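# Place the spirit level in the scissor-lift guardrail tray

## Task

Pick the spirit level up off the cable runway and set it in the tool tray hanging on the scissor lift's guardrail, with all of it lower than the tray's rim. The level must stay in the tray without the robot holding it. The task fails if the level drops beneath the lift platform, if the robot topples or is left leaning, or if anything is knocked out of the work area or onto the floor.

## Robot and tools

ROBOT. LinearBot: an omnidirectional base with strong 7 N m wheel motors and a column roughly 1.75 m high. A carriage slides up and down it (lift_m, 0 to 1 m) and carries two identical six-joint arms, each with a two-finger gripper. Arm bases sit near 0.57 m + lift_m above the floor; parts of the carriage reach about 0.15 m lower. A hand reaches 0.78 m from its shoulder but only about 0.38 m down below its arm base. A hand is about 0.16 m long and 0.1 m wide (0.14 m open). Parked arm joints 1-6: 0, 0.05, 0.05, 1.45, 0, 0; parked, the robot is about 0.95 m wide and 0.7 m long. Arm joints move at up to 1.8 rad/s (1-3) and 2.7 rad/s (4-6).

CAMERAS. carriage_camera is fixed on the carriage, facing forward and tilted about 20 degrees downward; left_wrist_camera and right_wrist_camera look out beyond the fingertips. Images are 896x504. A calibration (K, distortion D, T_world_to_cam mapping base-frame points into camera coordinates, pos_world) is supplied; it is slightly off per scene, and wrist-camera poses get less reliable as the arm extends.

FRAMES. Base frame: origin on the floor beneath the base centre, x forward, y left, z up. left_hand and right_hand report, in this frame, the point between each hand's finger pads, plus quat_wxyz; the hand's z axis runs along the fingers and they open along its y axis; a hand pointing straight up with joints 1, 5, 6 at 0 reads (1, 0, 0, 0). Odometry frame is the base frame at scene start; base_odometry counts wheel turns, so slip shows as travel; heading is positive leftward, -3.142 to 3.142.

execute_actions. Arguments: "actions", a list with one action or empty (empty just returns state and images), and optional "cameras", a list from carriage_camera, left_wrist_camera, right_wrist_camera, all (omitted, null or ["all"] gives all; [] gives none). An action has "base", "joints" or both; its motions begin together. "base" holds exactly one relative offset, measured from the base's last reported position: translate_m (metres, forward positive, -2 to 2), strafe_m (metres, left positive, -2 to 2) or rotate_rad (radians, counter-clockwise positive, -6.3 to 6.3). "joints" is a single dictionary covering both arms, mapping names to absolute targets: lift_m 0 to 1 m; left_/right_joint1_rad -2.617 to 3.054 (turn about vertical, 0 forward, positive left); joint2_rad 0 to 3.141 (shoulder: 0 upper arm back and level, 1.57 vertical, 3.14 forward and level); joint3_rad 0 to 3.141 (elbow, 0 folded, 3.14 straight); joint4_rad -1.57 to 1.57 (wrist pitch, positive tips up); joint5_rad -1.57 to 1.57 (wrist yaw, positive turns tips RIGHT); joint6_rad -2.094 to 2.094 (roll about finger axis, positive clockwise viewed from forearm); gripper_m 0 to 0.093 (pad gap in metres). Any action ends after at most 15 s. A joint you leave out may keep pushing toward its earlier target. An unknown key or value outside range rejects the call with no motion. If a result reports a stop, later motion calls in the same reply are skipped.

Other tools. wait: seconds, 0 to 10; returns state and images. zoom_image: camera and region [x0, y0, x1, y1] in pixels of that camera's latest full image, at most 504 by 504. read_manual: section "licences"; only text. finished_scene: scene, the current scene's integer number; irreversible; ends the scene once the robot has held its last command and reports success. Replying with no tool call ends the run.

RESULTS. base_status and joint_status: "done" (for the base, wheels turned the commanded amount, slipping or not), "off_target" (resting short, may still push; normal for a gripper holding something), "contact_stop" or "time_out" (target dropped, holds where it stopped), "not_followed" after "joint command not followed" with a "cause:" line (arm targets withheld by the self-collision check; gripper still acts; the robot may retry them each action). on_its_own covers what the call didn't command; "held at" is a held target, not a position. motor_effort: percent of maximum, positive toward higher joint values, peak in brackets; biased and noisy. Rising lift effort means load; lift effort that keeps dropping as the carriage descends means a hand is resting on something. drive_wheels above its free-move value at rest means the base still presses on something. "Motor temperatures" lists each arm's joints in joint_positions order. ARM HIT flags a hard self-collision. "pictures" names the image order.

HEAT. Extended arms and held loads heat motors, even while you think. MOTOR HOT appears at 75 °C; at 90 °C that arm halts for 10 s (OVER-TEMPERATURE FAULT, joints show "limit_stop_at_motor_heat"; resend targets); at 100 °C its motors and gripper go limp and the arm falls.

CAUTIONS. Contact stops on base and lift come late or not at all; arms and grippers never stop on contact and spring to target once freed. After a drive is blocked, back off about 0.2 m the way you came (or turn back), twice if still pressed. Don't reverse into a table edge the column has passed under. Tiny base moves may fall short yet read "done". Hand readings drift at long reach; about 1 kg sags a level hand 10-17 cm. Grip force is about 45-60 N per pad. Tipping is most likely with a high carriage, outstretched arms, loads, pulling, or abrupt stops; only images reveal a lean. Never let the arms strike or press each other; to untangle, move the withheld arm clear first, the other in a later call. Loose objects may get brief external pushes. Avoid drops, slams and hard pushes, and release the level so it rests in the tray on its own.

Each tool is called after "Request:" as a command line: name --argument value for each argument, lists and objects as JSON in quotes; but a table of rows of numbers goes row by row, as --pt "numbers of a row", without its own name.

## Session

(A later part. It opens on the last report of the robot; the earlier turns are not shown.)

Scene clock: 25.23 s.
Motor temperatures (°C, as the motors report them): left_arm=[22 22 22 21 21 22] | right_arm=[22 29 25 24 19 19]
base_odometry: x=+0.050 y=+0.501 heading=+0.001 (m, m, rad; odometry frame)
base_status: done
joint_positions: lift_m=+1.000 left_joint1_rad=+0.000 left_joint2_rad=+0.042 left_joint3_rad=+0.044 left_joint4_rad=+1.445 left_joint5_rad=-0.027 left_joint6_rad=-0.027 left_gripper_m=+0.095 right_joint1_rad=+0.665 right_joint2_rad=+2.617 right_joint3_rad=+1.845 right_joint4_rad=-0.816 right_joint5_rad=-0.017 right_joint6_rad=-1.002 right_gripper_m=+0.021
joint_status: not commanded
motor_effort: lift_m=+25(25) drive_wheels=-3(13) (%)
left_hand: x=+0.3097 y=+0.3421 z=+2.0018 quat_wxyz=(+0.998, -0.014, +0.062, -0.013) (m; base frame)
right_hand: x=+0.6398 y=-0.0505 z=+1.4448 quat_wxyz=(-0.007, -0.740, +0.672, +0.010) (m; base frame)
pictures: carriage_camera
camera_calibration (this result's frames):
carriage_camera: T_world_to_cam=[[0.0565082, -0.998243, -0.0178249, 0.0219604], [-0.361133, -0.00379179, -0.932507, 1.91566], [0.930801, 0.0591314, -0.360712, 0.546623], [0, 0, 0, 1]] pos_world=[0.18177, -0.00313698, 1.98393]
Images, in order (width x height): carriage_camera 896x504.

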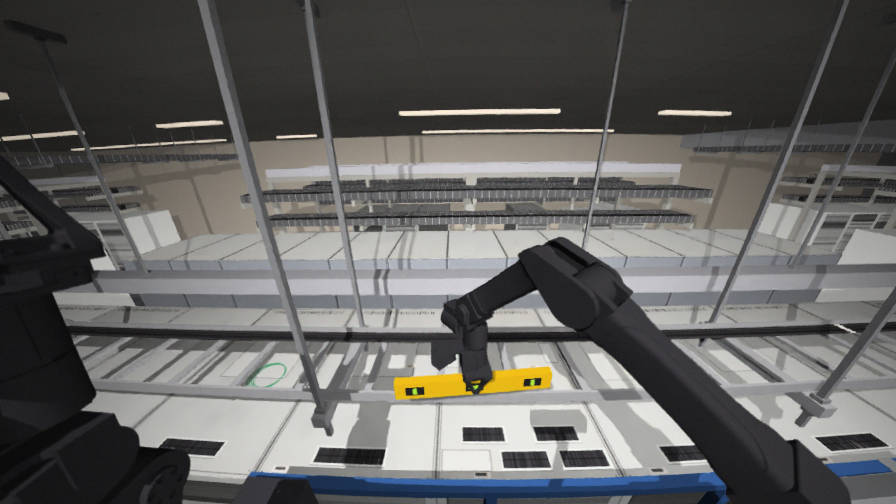

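Request:
execute_actions --actions '[{"base":{"translate_m":-0.17},"joints":{"right_joint2_rad":2.2,"right_joint3_rad":1.45}}]' --cameras '["carriage_camera"]'

Request:
execute_actions --actions '[{"base":{"strafe_m":-0.87},"joints":{"right_joint1_rad":0.0,"right_joint6_rad":-1.57}}]'

Scene clock: 28.27 s.
Motor temperatures (°C, as the motors report them): left_arm=[22 22 22 21 21 22] | right_arm=[22 31 25 24 19 19]
base_odometry: x=-0.120 y=+0.501 heading=+0.001 (m, m, rad; odometry frame)
base_status: done
joint_positions: lift_m=+1.000 left_joint1_rad=+0.000 left_joint2_rad=+0.042 left_joint3_rad=+0.044 left_joint4_rad=+1.447 left_joint5_rad=-0.027 left_joint6_rad=-0.027 left_gripper_m=+0.095 right_joint1_rad=+0.666 right_joint2_rad=+2.216 right_joint3_rad=+1.455 right_joint4_rad=-0.816 right_joint5_rad=-0.016 right_joint6_rad=-1.002 right_gripper_m=+0.021
joint_status: all done
motor_effort: lift_m=+25(24) drive_wheels=-1(8) (%)
left_hand: x=+0.3091 y=+0.3421 z=+2.0018 quat_wxyz=(+0.998, -0.014, +0.061, -0.013) (m; base frame)
right_hand: x=+0.5880 y=-0.0906 z=+1.5259 quat_wxyz=(-0.001, -0.741, +0.672, +0.008) (m; base frame)
pictures: carriage_camera
camera_calibration (this result's frames):
carriage_camera: T_world_to_cam=[[0.0565082, -0.998243, -0.0178249, 0.0219604], [-0.361133, -0.00379179, -0.932507, 1.91566], [0.930801, 0.0591314, -0.360712, 0.546623], [0, 0, 0, 1]] pos_world=[0.18177, -0.00313698, 1.98393]
Images, in order (width x height): carriage_camera 896x504.

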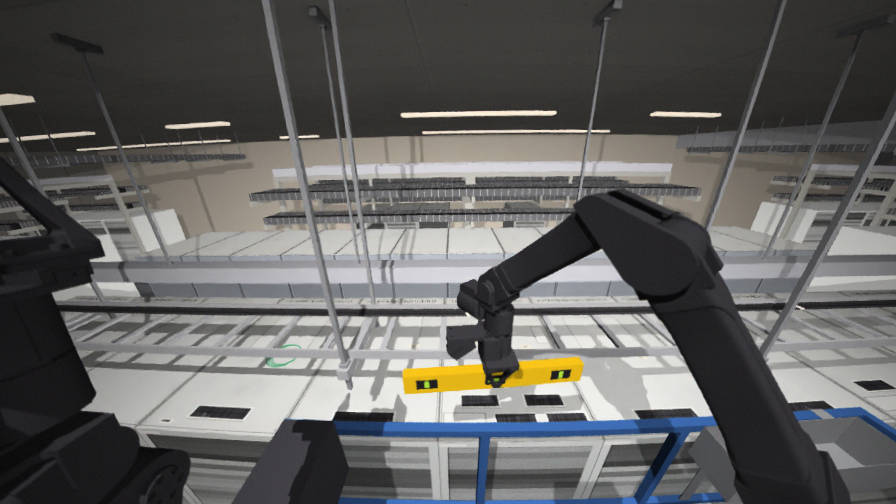

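Scene clock: 32.37 s.
Motor temperatures (°C, as the motors report them): left_arm=[22 22 23 21 21 22] | right_arm=[22 33 25 23 19 19]
base_odometry: x=-0.119 y=-0.370 heading=+0.001 (m, m, rad; odometry frame)
base_status: done
joint_positions: lift_m=+1.000 left_joint1_rad=+0.000 left_joint2_rad=+0.042 left_joint3_rad=+0.044 left_joint4_rad=+1.447 left_joint5_rad=-0.027 left_joint6_rad=-0.027 left_gripper_m=+0.095 right_joint1_rad=-0.005 right_joint2_rad=+2.216 right_joint3_rad=+1.455 right_joint4_rad=-0.814 right_joint5_rad=-0.014 right_joint6_rad=-1.561 right_gripper_m=+0.021
joint_status: all done
motor_effort: lift_m=+24(25) drive_wheels=-4(9) (%)
left_hand: x=+0.3091 y=+0.3421 z=+2.0018 quat_wxyz=(+0.998, -0.014, +0.061, -0.013) (m; base frame)
right_hand: x=+0.6748 y=-0.3369 z=+1.5259 quat_wxyz=(+0.004, -0.702, +0.712, +0.006) (m; base frame)
pictures: carriage_camera, left_wrist_camera, right_wrist_camera
camera_calibration (this result's frames):
carriage_camera: T_world_to_cam=[[0.0565082, -0.998243, -0.0178249, 0.0219604], [-0.361133, -0.00379179, -0.932507, 1.91566], [0.930801, 0.0591314, -0.360712, 0.546623], [0, 0, 0, 1]] pos_world=[0.18177, -0.00313698, 1.98393]
left_wrist_camera: T_world_to_cam=[[-0.0449469, -0.99602, 0.076962, 0.20198], [0.700338, -0.0863546, -0.708569, 1.23487], [0.712395, 0.0220514, 0.701432, -1.50874], [0, 0, 0, 1]] pos_world=[0.219067, 0.341083, 1.91772]
right_wrist_camera: T_world_to_cam=[[0.999507, 0.00423702, 0.0311127, -0.730374], [-0.015346, -0.798542, 0.601744, -1.1743], [0.0273944, -0.601924, -0.798083, 1.11682], [0, 0, 0, 1]] pos_world=[0.681399, -0.262394, 1.62067]
Images, in order (width x height): carriage_camera 896x504, left_wrist_camera 896x504, right_wrist_camera 896x504.

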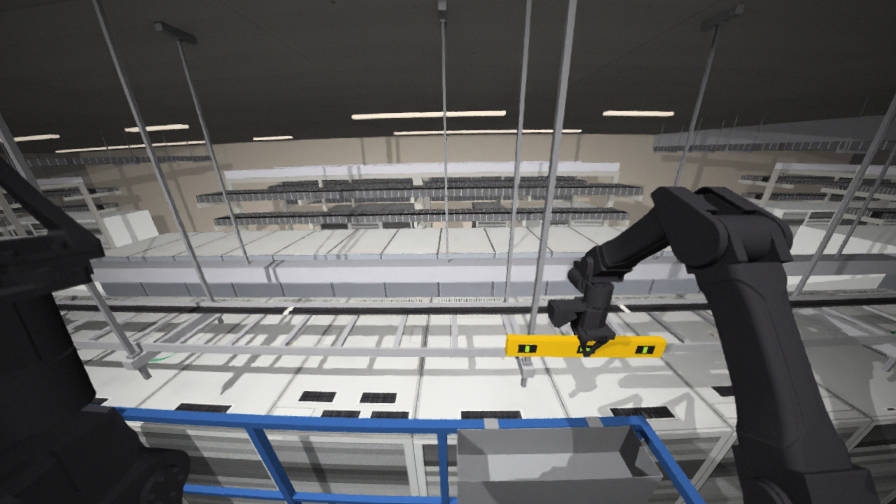

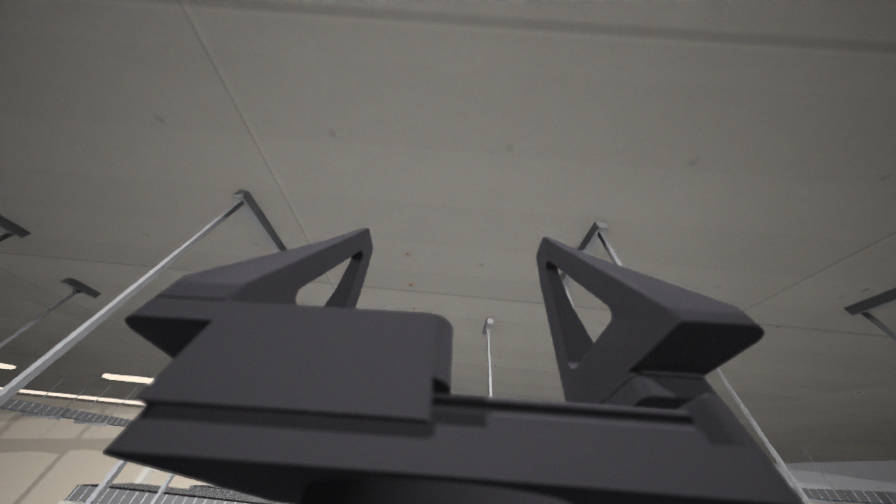

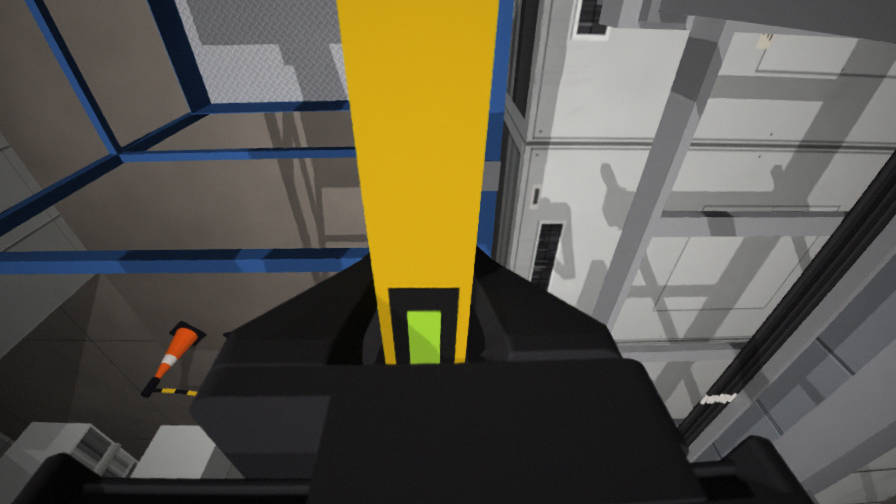

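Request:
execute_actions --actions '[{"joints":{"lift_m":0.68}}]' --cameras '["carriage_camera","right_wrist_camera"]'

Scene clock: 34.77 s.
Motor temperatures (°C, as the motors report them): left_arm=[22 22 23 21 21 22] | right_arm=[22 34 25 23 19 19]
base_odometry: x=-0.119 y=-0.369 heading=+0.001 (m, m, rad; odometry frame)
base_status: not commanded
joint_positions: lift_m=+0.680 left_joint1_rad=+0.000 left_joint2_rad=+0.042 left_joint3_rad=+0.044 left_joint4_rad=+1.447 left_joint5_rad=-0.027 left_joint6_rad=-0.027 left_gripper_m=+0.095 right_joint1_rad=-0.005 right_joint2_rad=+2.219 right_joint3_rad=+1.449 right_joint4_rad=-0.815 right_joint5_rad=-0.015 right_joint6_rad=-1.562 right_gripper_m=+0.021
joint_status: all done
motor_effort: lift_m=+22(22) drive_wheels=-3(4) (%)
left_hand: x=+0.3091 y=+0.3421 z=+1.6821 quat_wxyz=(+0.998, -0.014, +0.061, -0.013) (m; base frame)
right_hand: x=+0.6716 y=-0.3367 z=+1.2038 quat_wxyz=(+0.000, -0.702, +0.712, +0.010) (m; base frame)
pictures: carriage_camera, right_wrist_camera
camera_calibration (this result's frames):
carriage_camera: T_world_to_cam=[[0.0565082, -0.998243, -0.0178249, 0.0162615], [-0.361133, -0.00379179, -0.932507, 1.61753], [0.930801, 0.0591314, -0.360712, 0.431298], [0, 0, 0, 1]] pos_world=[0.18177, -0.00313698, 1.66422]
right_wrist_camera: T_world_to_cam=[[0.999773, 0.00459031, 0.0208292, -0.704909], [-0.00885707, -0.799035, 0.601219, -0.984297], [0.019403, -0.601266, -0.798813, 0.866387], [0, 0, 0, 1]] pos_world=[0.67922, -0.262323, 1.29854]
Images, in order (width x height): carriage_camera 896x504, right_wrist_camera 896x504.

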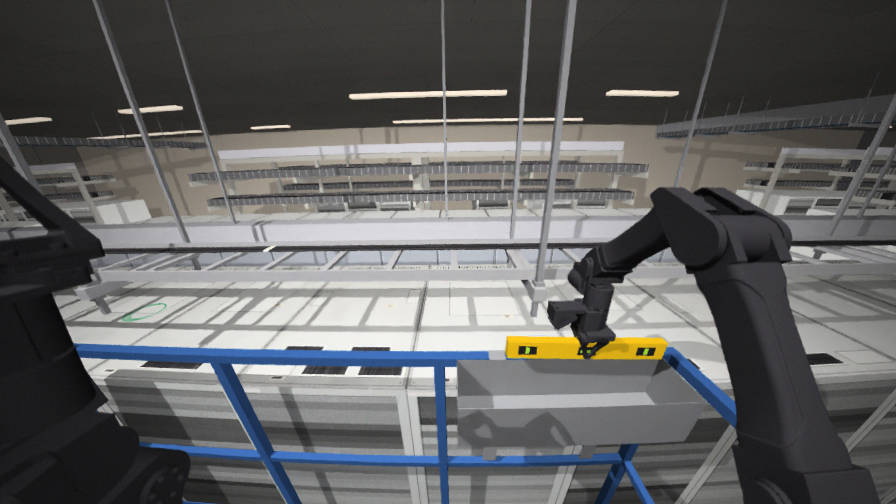

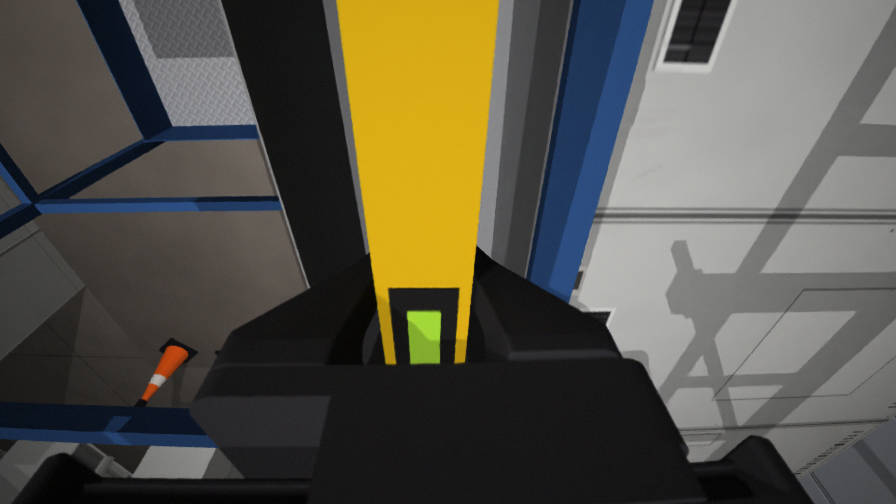

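Request:
execute_actions --actions '[{"joints":{"lift_m":0.57}}]' --cameras '["carriage_camera","right_wrist_camera"]'

Scene clock: 36.00 s.
Motor temperatures (°C, as the motors report them): left_arm=[22 22 23 21 21 22] | right_arm=[22 35 25 23 19 19]
base_odometry: x=-0.119 y=-0.369 heading=+0.001 (m, m, rad; odometry frame)
base_status: not commanded
joint_positions: lift_m=+0.570 left_joint1_rad=+0.000 left_joint2_rad=+0.042 left_joint3_rad=+0.044 left_joint4_rad=+1.447 left_joint5_rad=-0.027 left_joint6_rad=-0.027 left_gripper_m=+0.095 right_joint1_rad=-0.005 right_joint2_rad=+2.220 right_joint3_rad=+1.449 right_joint4_rad=-0.816 right_joint5_rad=-0.015 right_joint6_rad=-1.562 right_gripper_m=+0.021
joint_status: all done
motor_effort: lift_m=+22(22) drive_wheels=-3(3) (%)
left_hand: x=+0.3091 y=+0.3421 z=+1.5722 quat_wxyz=(+0.998, -0.014, +0.061, -0.013) (m; base frame)
right_hand: x=+0.6712 y=-0.3367 z=+1.0934 quat_wxyz=(+0.000, -0.702, +0.712, +0.011) (m; base frame)
pictures: carriage_camera, right_wrist_camera
camera_calibration (this result's frames):
carriage_camera: T_world_to_cam=[[0.0565082, -0.998243, -0.0178249, 0.0143014], [-0.361133, -0.00379179, -0.932507, 1.51498], [0.930801, 0.0591314, -0.360712, 0.391632], [0, 0, 0, 1]] pos_world=[0.18177, -0.00313698, 1.55425]
right_wrist_camera: T_world_to_cam=[[0.999818, 0.00457676, 0.0185443, -0.699679], [-0.00748703, -0.799271, 0.600924, -0.918557], [0.0175722, -0.600953, -0.799091, 0.779896], [0, 0, 0, 1]] pos_world=[0.678969, -0.262292, 1.18817]
Images, in order (width x height): carriage_camera 896x504, right_wrist_camera 896x504.

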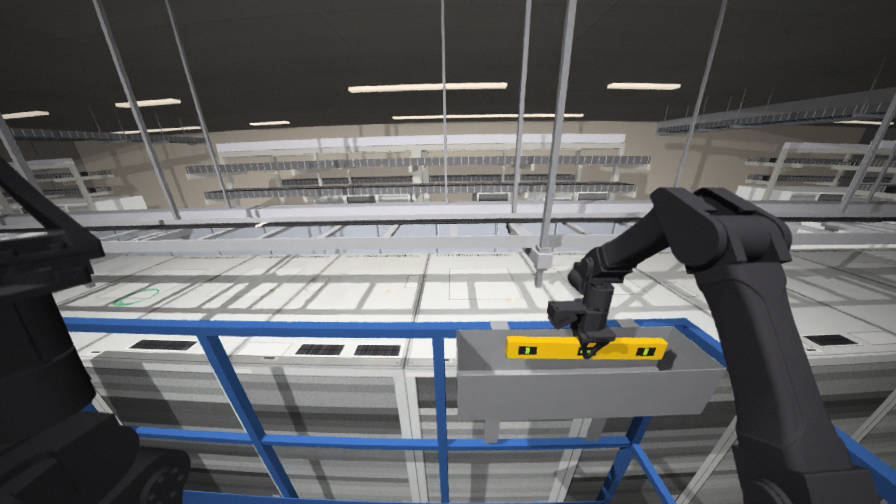

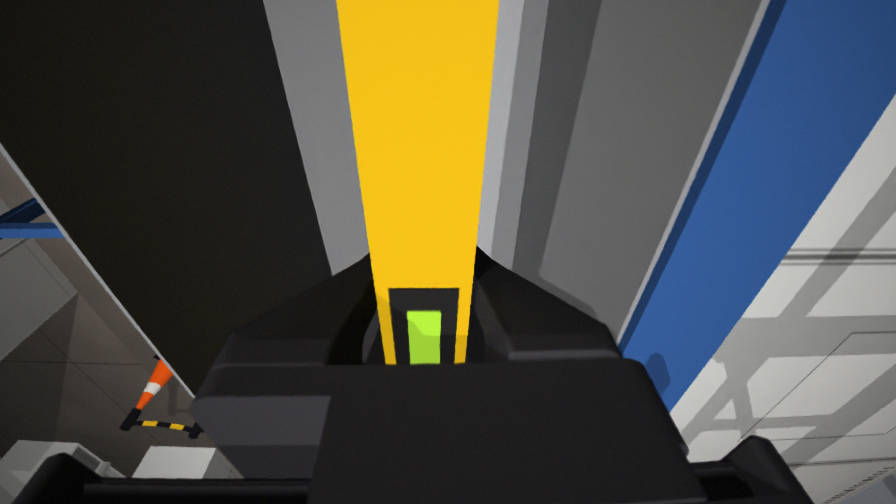

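Request:
execute_actions --actions '[{"joints":{"lift_m":0.53}}]' --cameras '["right_wrist_camera"]'

Request:
execute_actions --actions '[{"joints":{"right_gripper_m":0.05}}]' --cameras '["right_wrist_camera"]'

Request:
execute_actions --actions '[{"joints":{"lift_m":0.75}}]' --cameras '["carriage_camera","right_wrist_camera"]'

Scene clock: 37.00 s.
Motor temperatures (°C, as the motors report them): left_arm=[22 22 23 21 21 22] | right_arm=[22 35 25 23 19 19]
base_odometry: x=-0.119 y=-0.369 heading=+0.001 (m, m, rad; odometry frame)
base_status: not commanded
joint_positions: lift_m=+0.530 left_joint1_rad=+0.000 left_joint2_rad=+0.042 left_joint3_rad=+0.044 left_joint4_rad=+1.447 left_joint5_rad=-0.027 left_joint6_rad=-0.027 left_gripper_m=+0.095 right_joint1_rad=-0.005 right_joint2_rad=+2.224 right_joint3_rad=+1.448 right_joint4_rad=-0.817 right_joint5_rad=-0.015 right_joint6_rad=-1.562 right_gripper_m=+0.021
joint_status: all done
motor_effort: lift_m=+22(22) drive_wheels=-3(0) (%)
left_hand: x=+0.3090 y=+0.3421 z=+1.5321 quat_wxyz=(+0.998, -0.014, +0.061, -0.013) (m; base frame)
right_hand: x=+0.6698 y=-0.3367 z=+1.0517 quat_wxyz=(-0.003, -0.702, +0.712, +0.013) (m; base frame)
pictures: right_wrist_camera
camera_calibration (this result's frames):
right_wrist_camera: T_world_to_cam=[[0.999912, 0.00457633, 0.0124417, -0.691216], [-0.00381921, -0.799288, 0.600937, -0.895974], [0.0126946, -0.600931, -0.7992, 0.749984], [0, 0, 0, 1]] pos_world=[0.678213, -0.262289, 1.14641]
Images, in order (width x height): right_wrist_camera 896x504.

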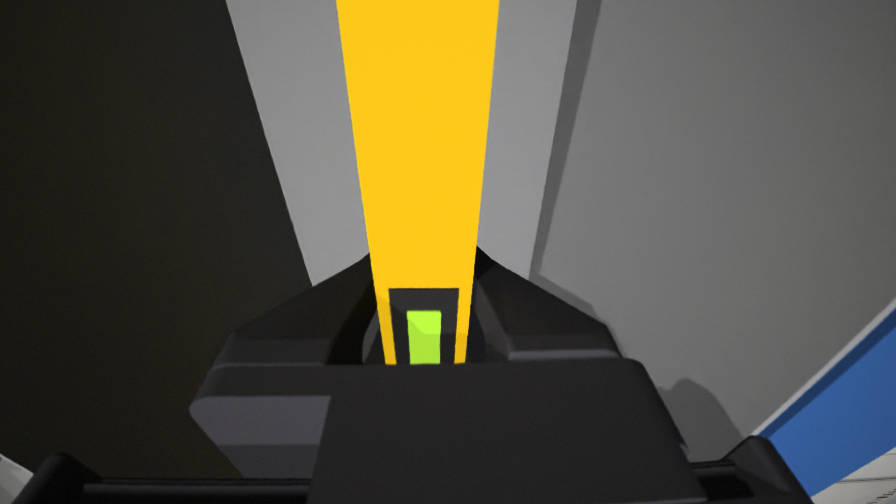

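Scene clock: 37.60 s.
Motor temperatures (°C, as the motors report them): left_arm=[22 22 23 21 21 22] | right_arm=[22 36 25 23 19 19]
base_odometry: x=-0.119 y=-0.369 heading=+0.001 (m, m, rad; odometry frame)
base_status: not commanded
joint_positions: lift_m=+0.530 left_joint1_rad=+0.000 left_joint2_rad=+0.042 left_joint3_rad=+0.044 left_joint4_rad=+1.447 left_joint5_rad=-0.027 left_joint6_rad=-0.027 left_gripper_m=+0.095 right_joint1_rad=-0.005 right_joint2_rad=+2.222 right_joint3_rad=+1.448 right_joint4_rad=-0.817 right_joint5_rad=-0.015 right_joint6_rad=-1.562 right_gripper_m=+0.050
joint_status: all done
motor_effort: lift_m=+22(23) drive_wheels=-3(3) (%)
left_hand: x=+0.3090 y=+0.3421 z=+1.5321 quat_wxyz=(+0.998, -0.014, +0.061, -0.013) (m; base frame)
right_hand: x=+0.6700 y=-0.3367 z=+1.0521 quat_wxyz=(-0.002, -0.702, +0.712, +0.013) (m; base frame)
pictures: right_wrist_camera
camera_calibration (this result's frames):
right_wrist_camera: T_world_to_cam=[[0.999897, 0.00457639, 0.013586, -0.692604], [-0.00450693, -0.799284, 0.600936, -0.895767], [0.0136092, -0.600936, -0.799182, 0.749688], [0, 0, 0, 1]] pos_world=[0.678293, -0.262289, 1.14685]
Images, in order (width x height): right_wrist_camera 896x504.

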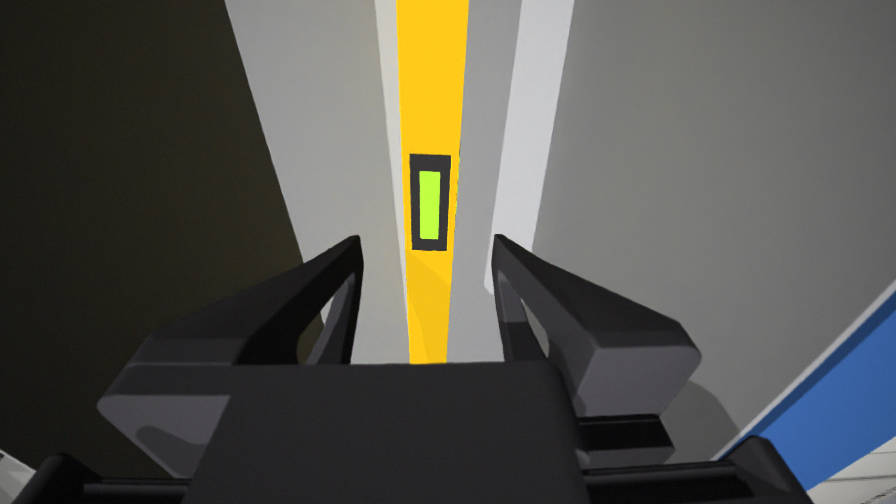

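Scene clock: 39.00 s.
Motor temperatures (°C, as the motors report them): left_arm=[22 22 23 21 21 22] | right_arm=[22 36 25 23 19 19]
base_odometry: x=-0.119 y=-0.369 heading=+0.001 (m, m, rad; odometry frame)
base_status: not commanded
joint_positions: lift_m=+0.750 left_joint1_rad=+0.000 left_joint2_rad=+0.042 left_joint3_rad=+0.044 left_joint4_rad=+1.447 left_joint5_rad=-0.027 left_joint6_rad=-0.027 left_gripper_m=+0.095 right_joint1_rad=-0.005 right_joint2_rad=+2.207 right_joint3_rad=+1.448 right_joint4_rad=-0.819 right_joint5_rad=-0.015 right_joint6_rad=-1.562 right_gripper_m=+0.050
joint_status: all done
motor_effort: lift_m=+24(30) drive_wheels=-3(3) (%)
left_hand: x=+0.3090 y=+0.3421 z=+1.7519 quat_wxyz=(+0.998, -0.014, +0.061, -0.013) (m; base frame)
right_hand: x=+0.6723 y=-0.3367 z=+1.2777 quat_wxyz=(+0.003, -0.702, +0.712, +0.008) (m; base frame)
pictures: carriage_camera, right_wrist_camera
camera_calibration (this result's frames):
carriage_camera: T_world_to_cam=[[0.0565082, -0.998243, -0.0178249, 0.0175057], [-0.361133, -0.00379179, -0.932507, 1.68261], [0.930801, 0.0591314, -0.360712, 0.456476], [0, 0, 0, 1]] pos_world=[0.18177, -0.00313698, 1.73402]
right_wrist_camera: T_world_to_cam=[[0.999595, 0.00457776, 0.0280782, -0.716228], [-0.0132177, -0.799245, 0.60086, -1.0254], [0.0251919, -0.600988, -0.798861, 0.921775], [0, 0, 0, 1]] pos_world=[0.679163, -0.262293, 1.3726]
Images, in order (width x height): carriage_camera 896x504, right_wrist_camera 896x504.

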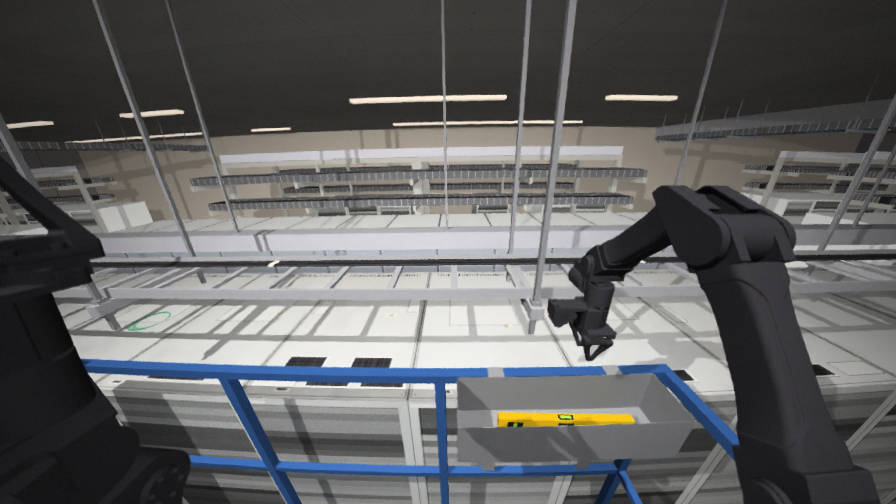

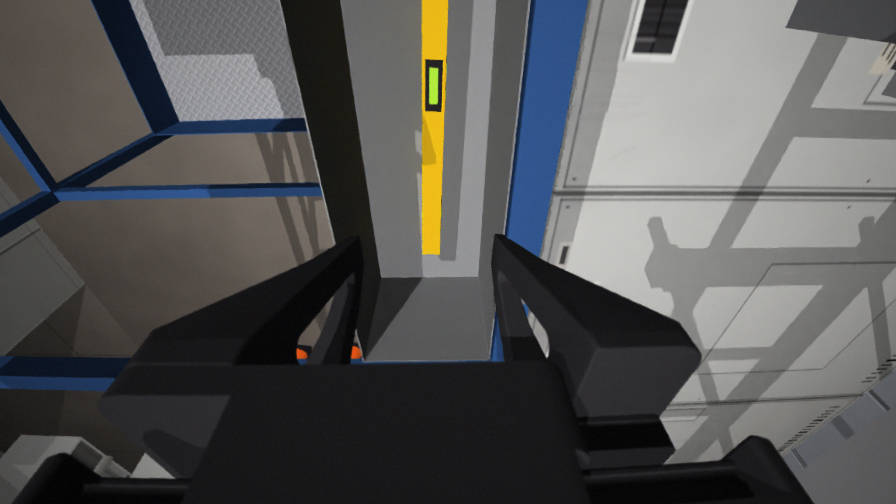

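The level is in the tray and below the rim.

Request:
finished_scene --scene 1

The scene is finished: the task was done.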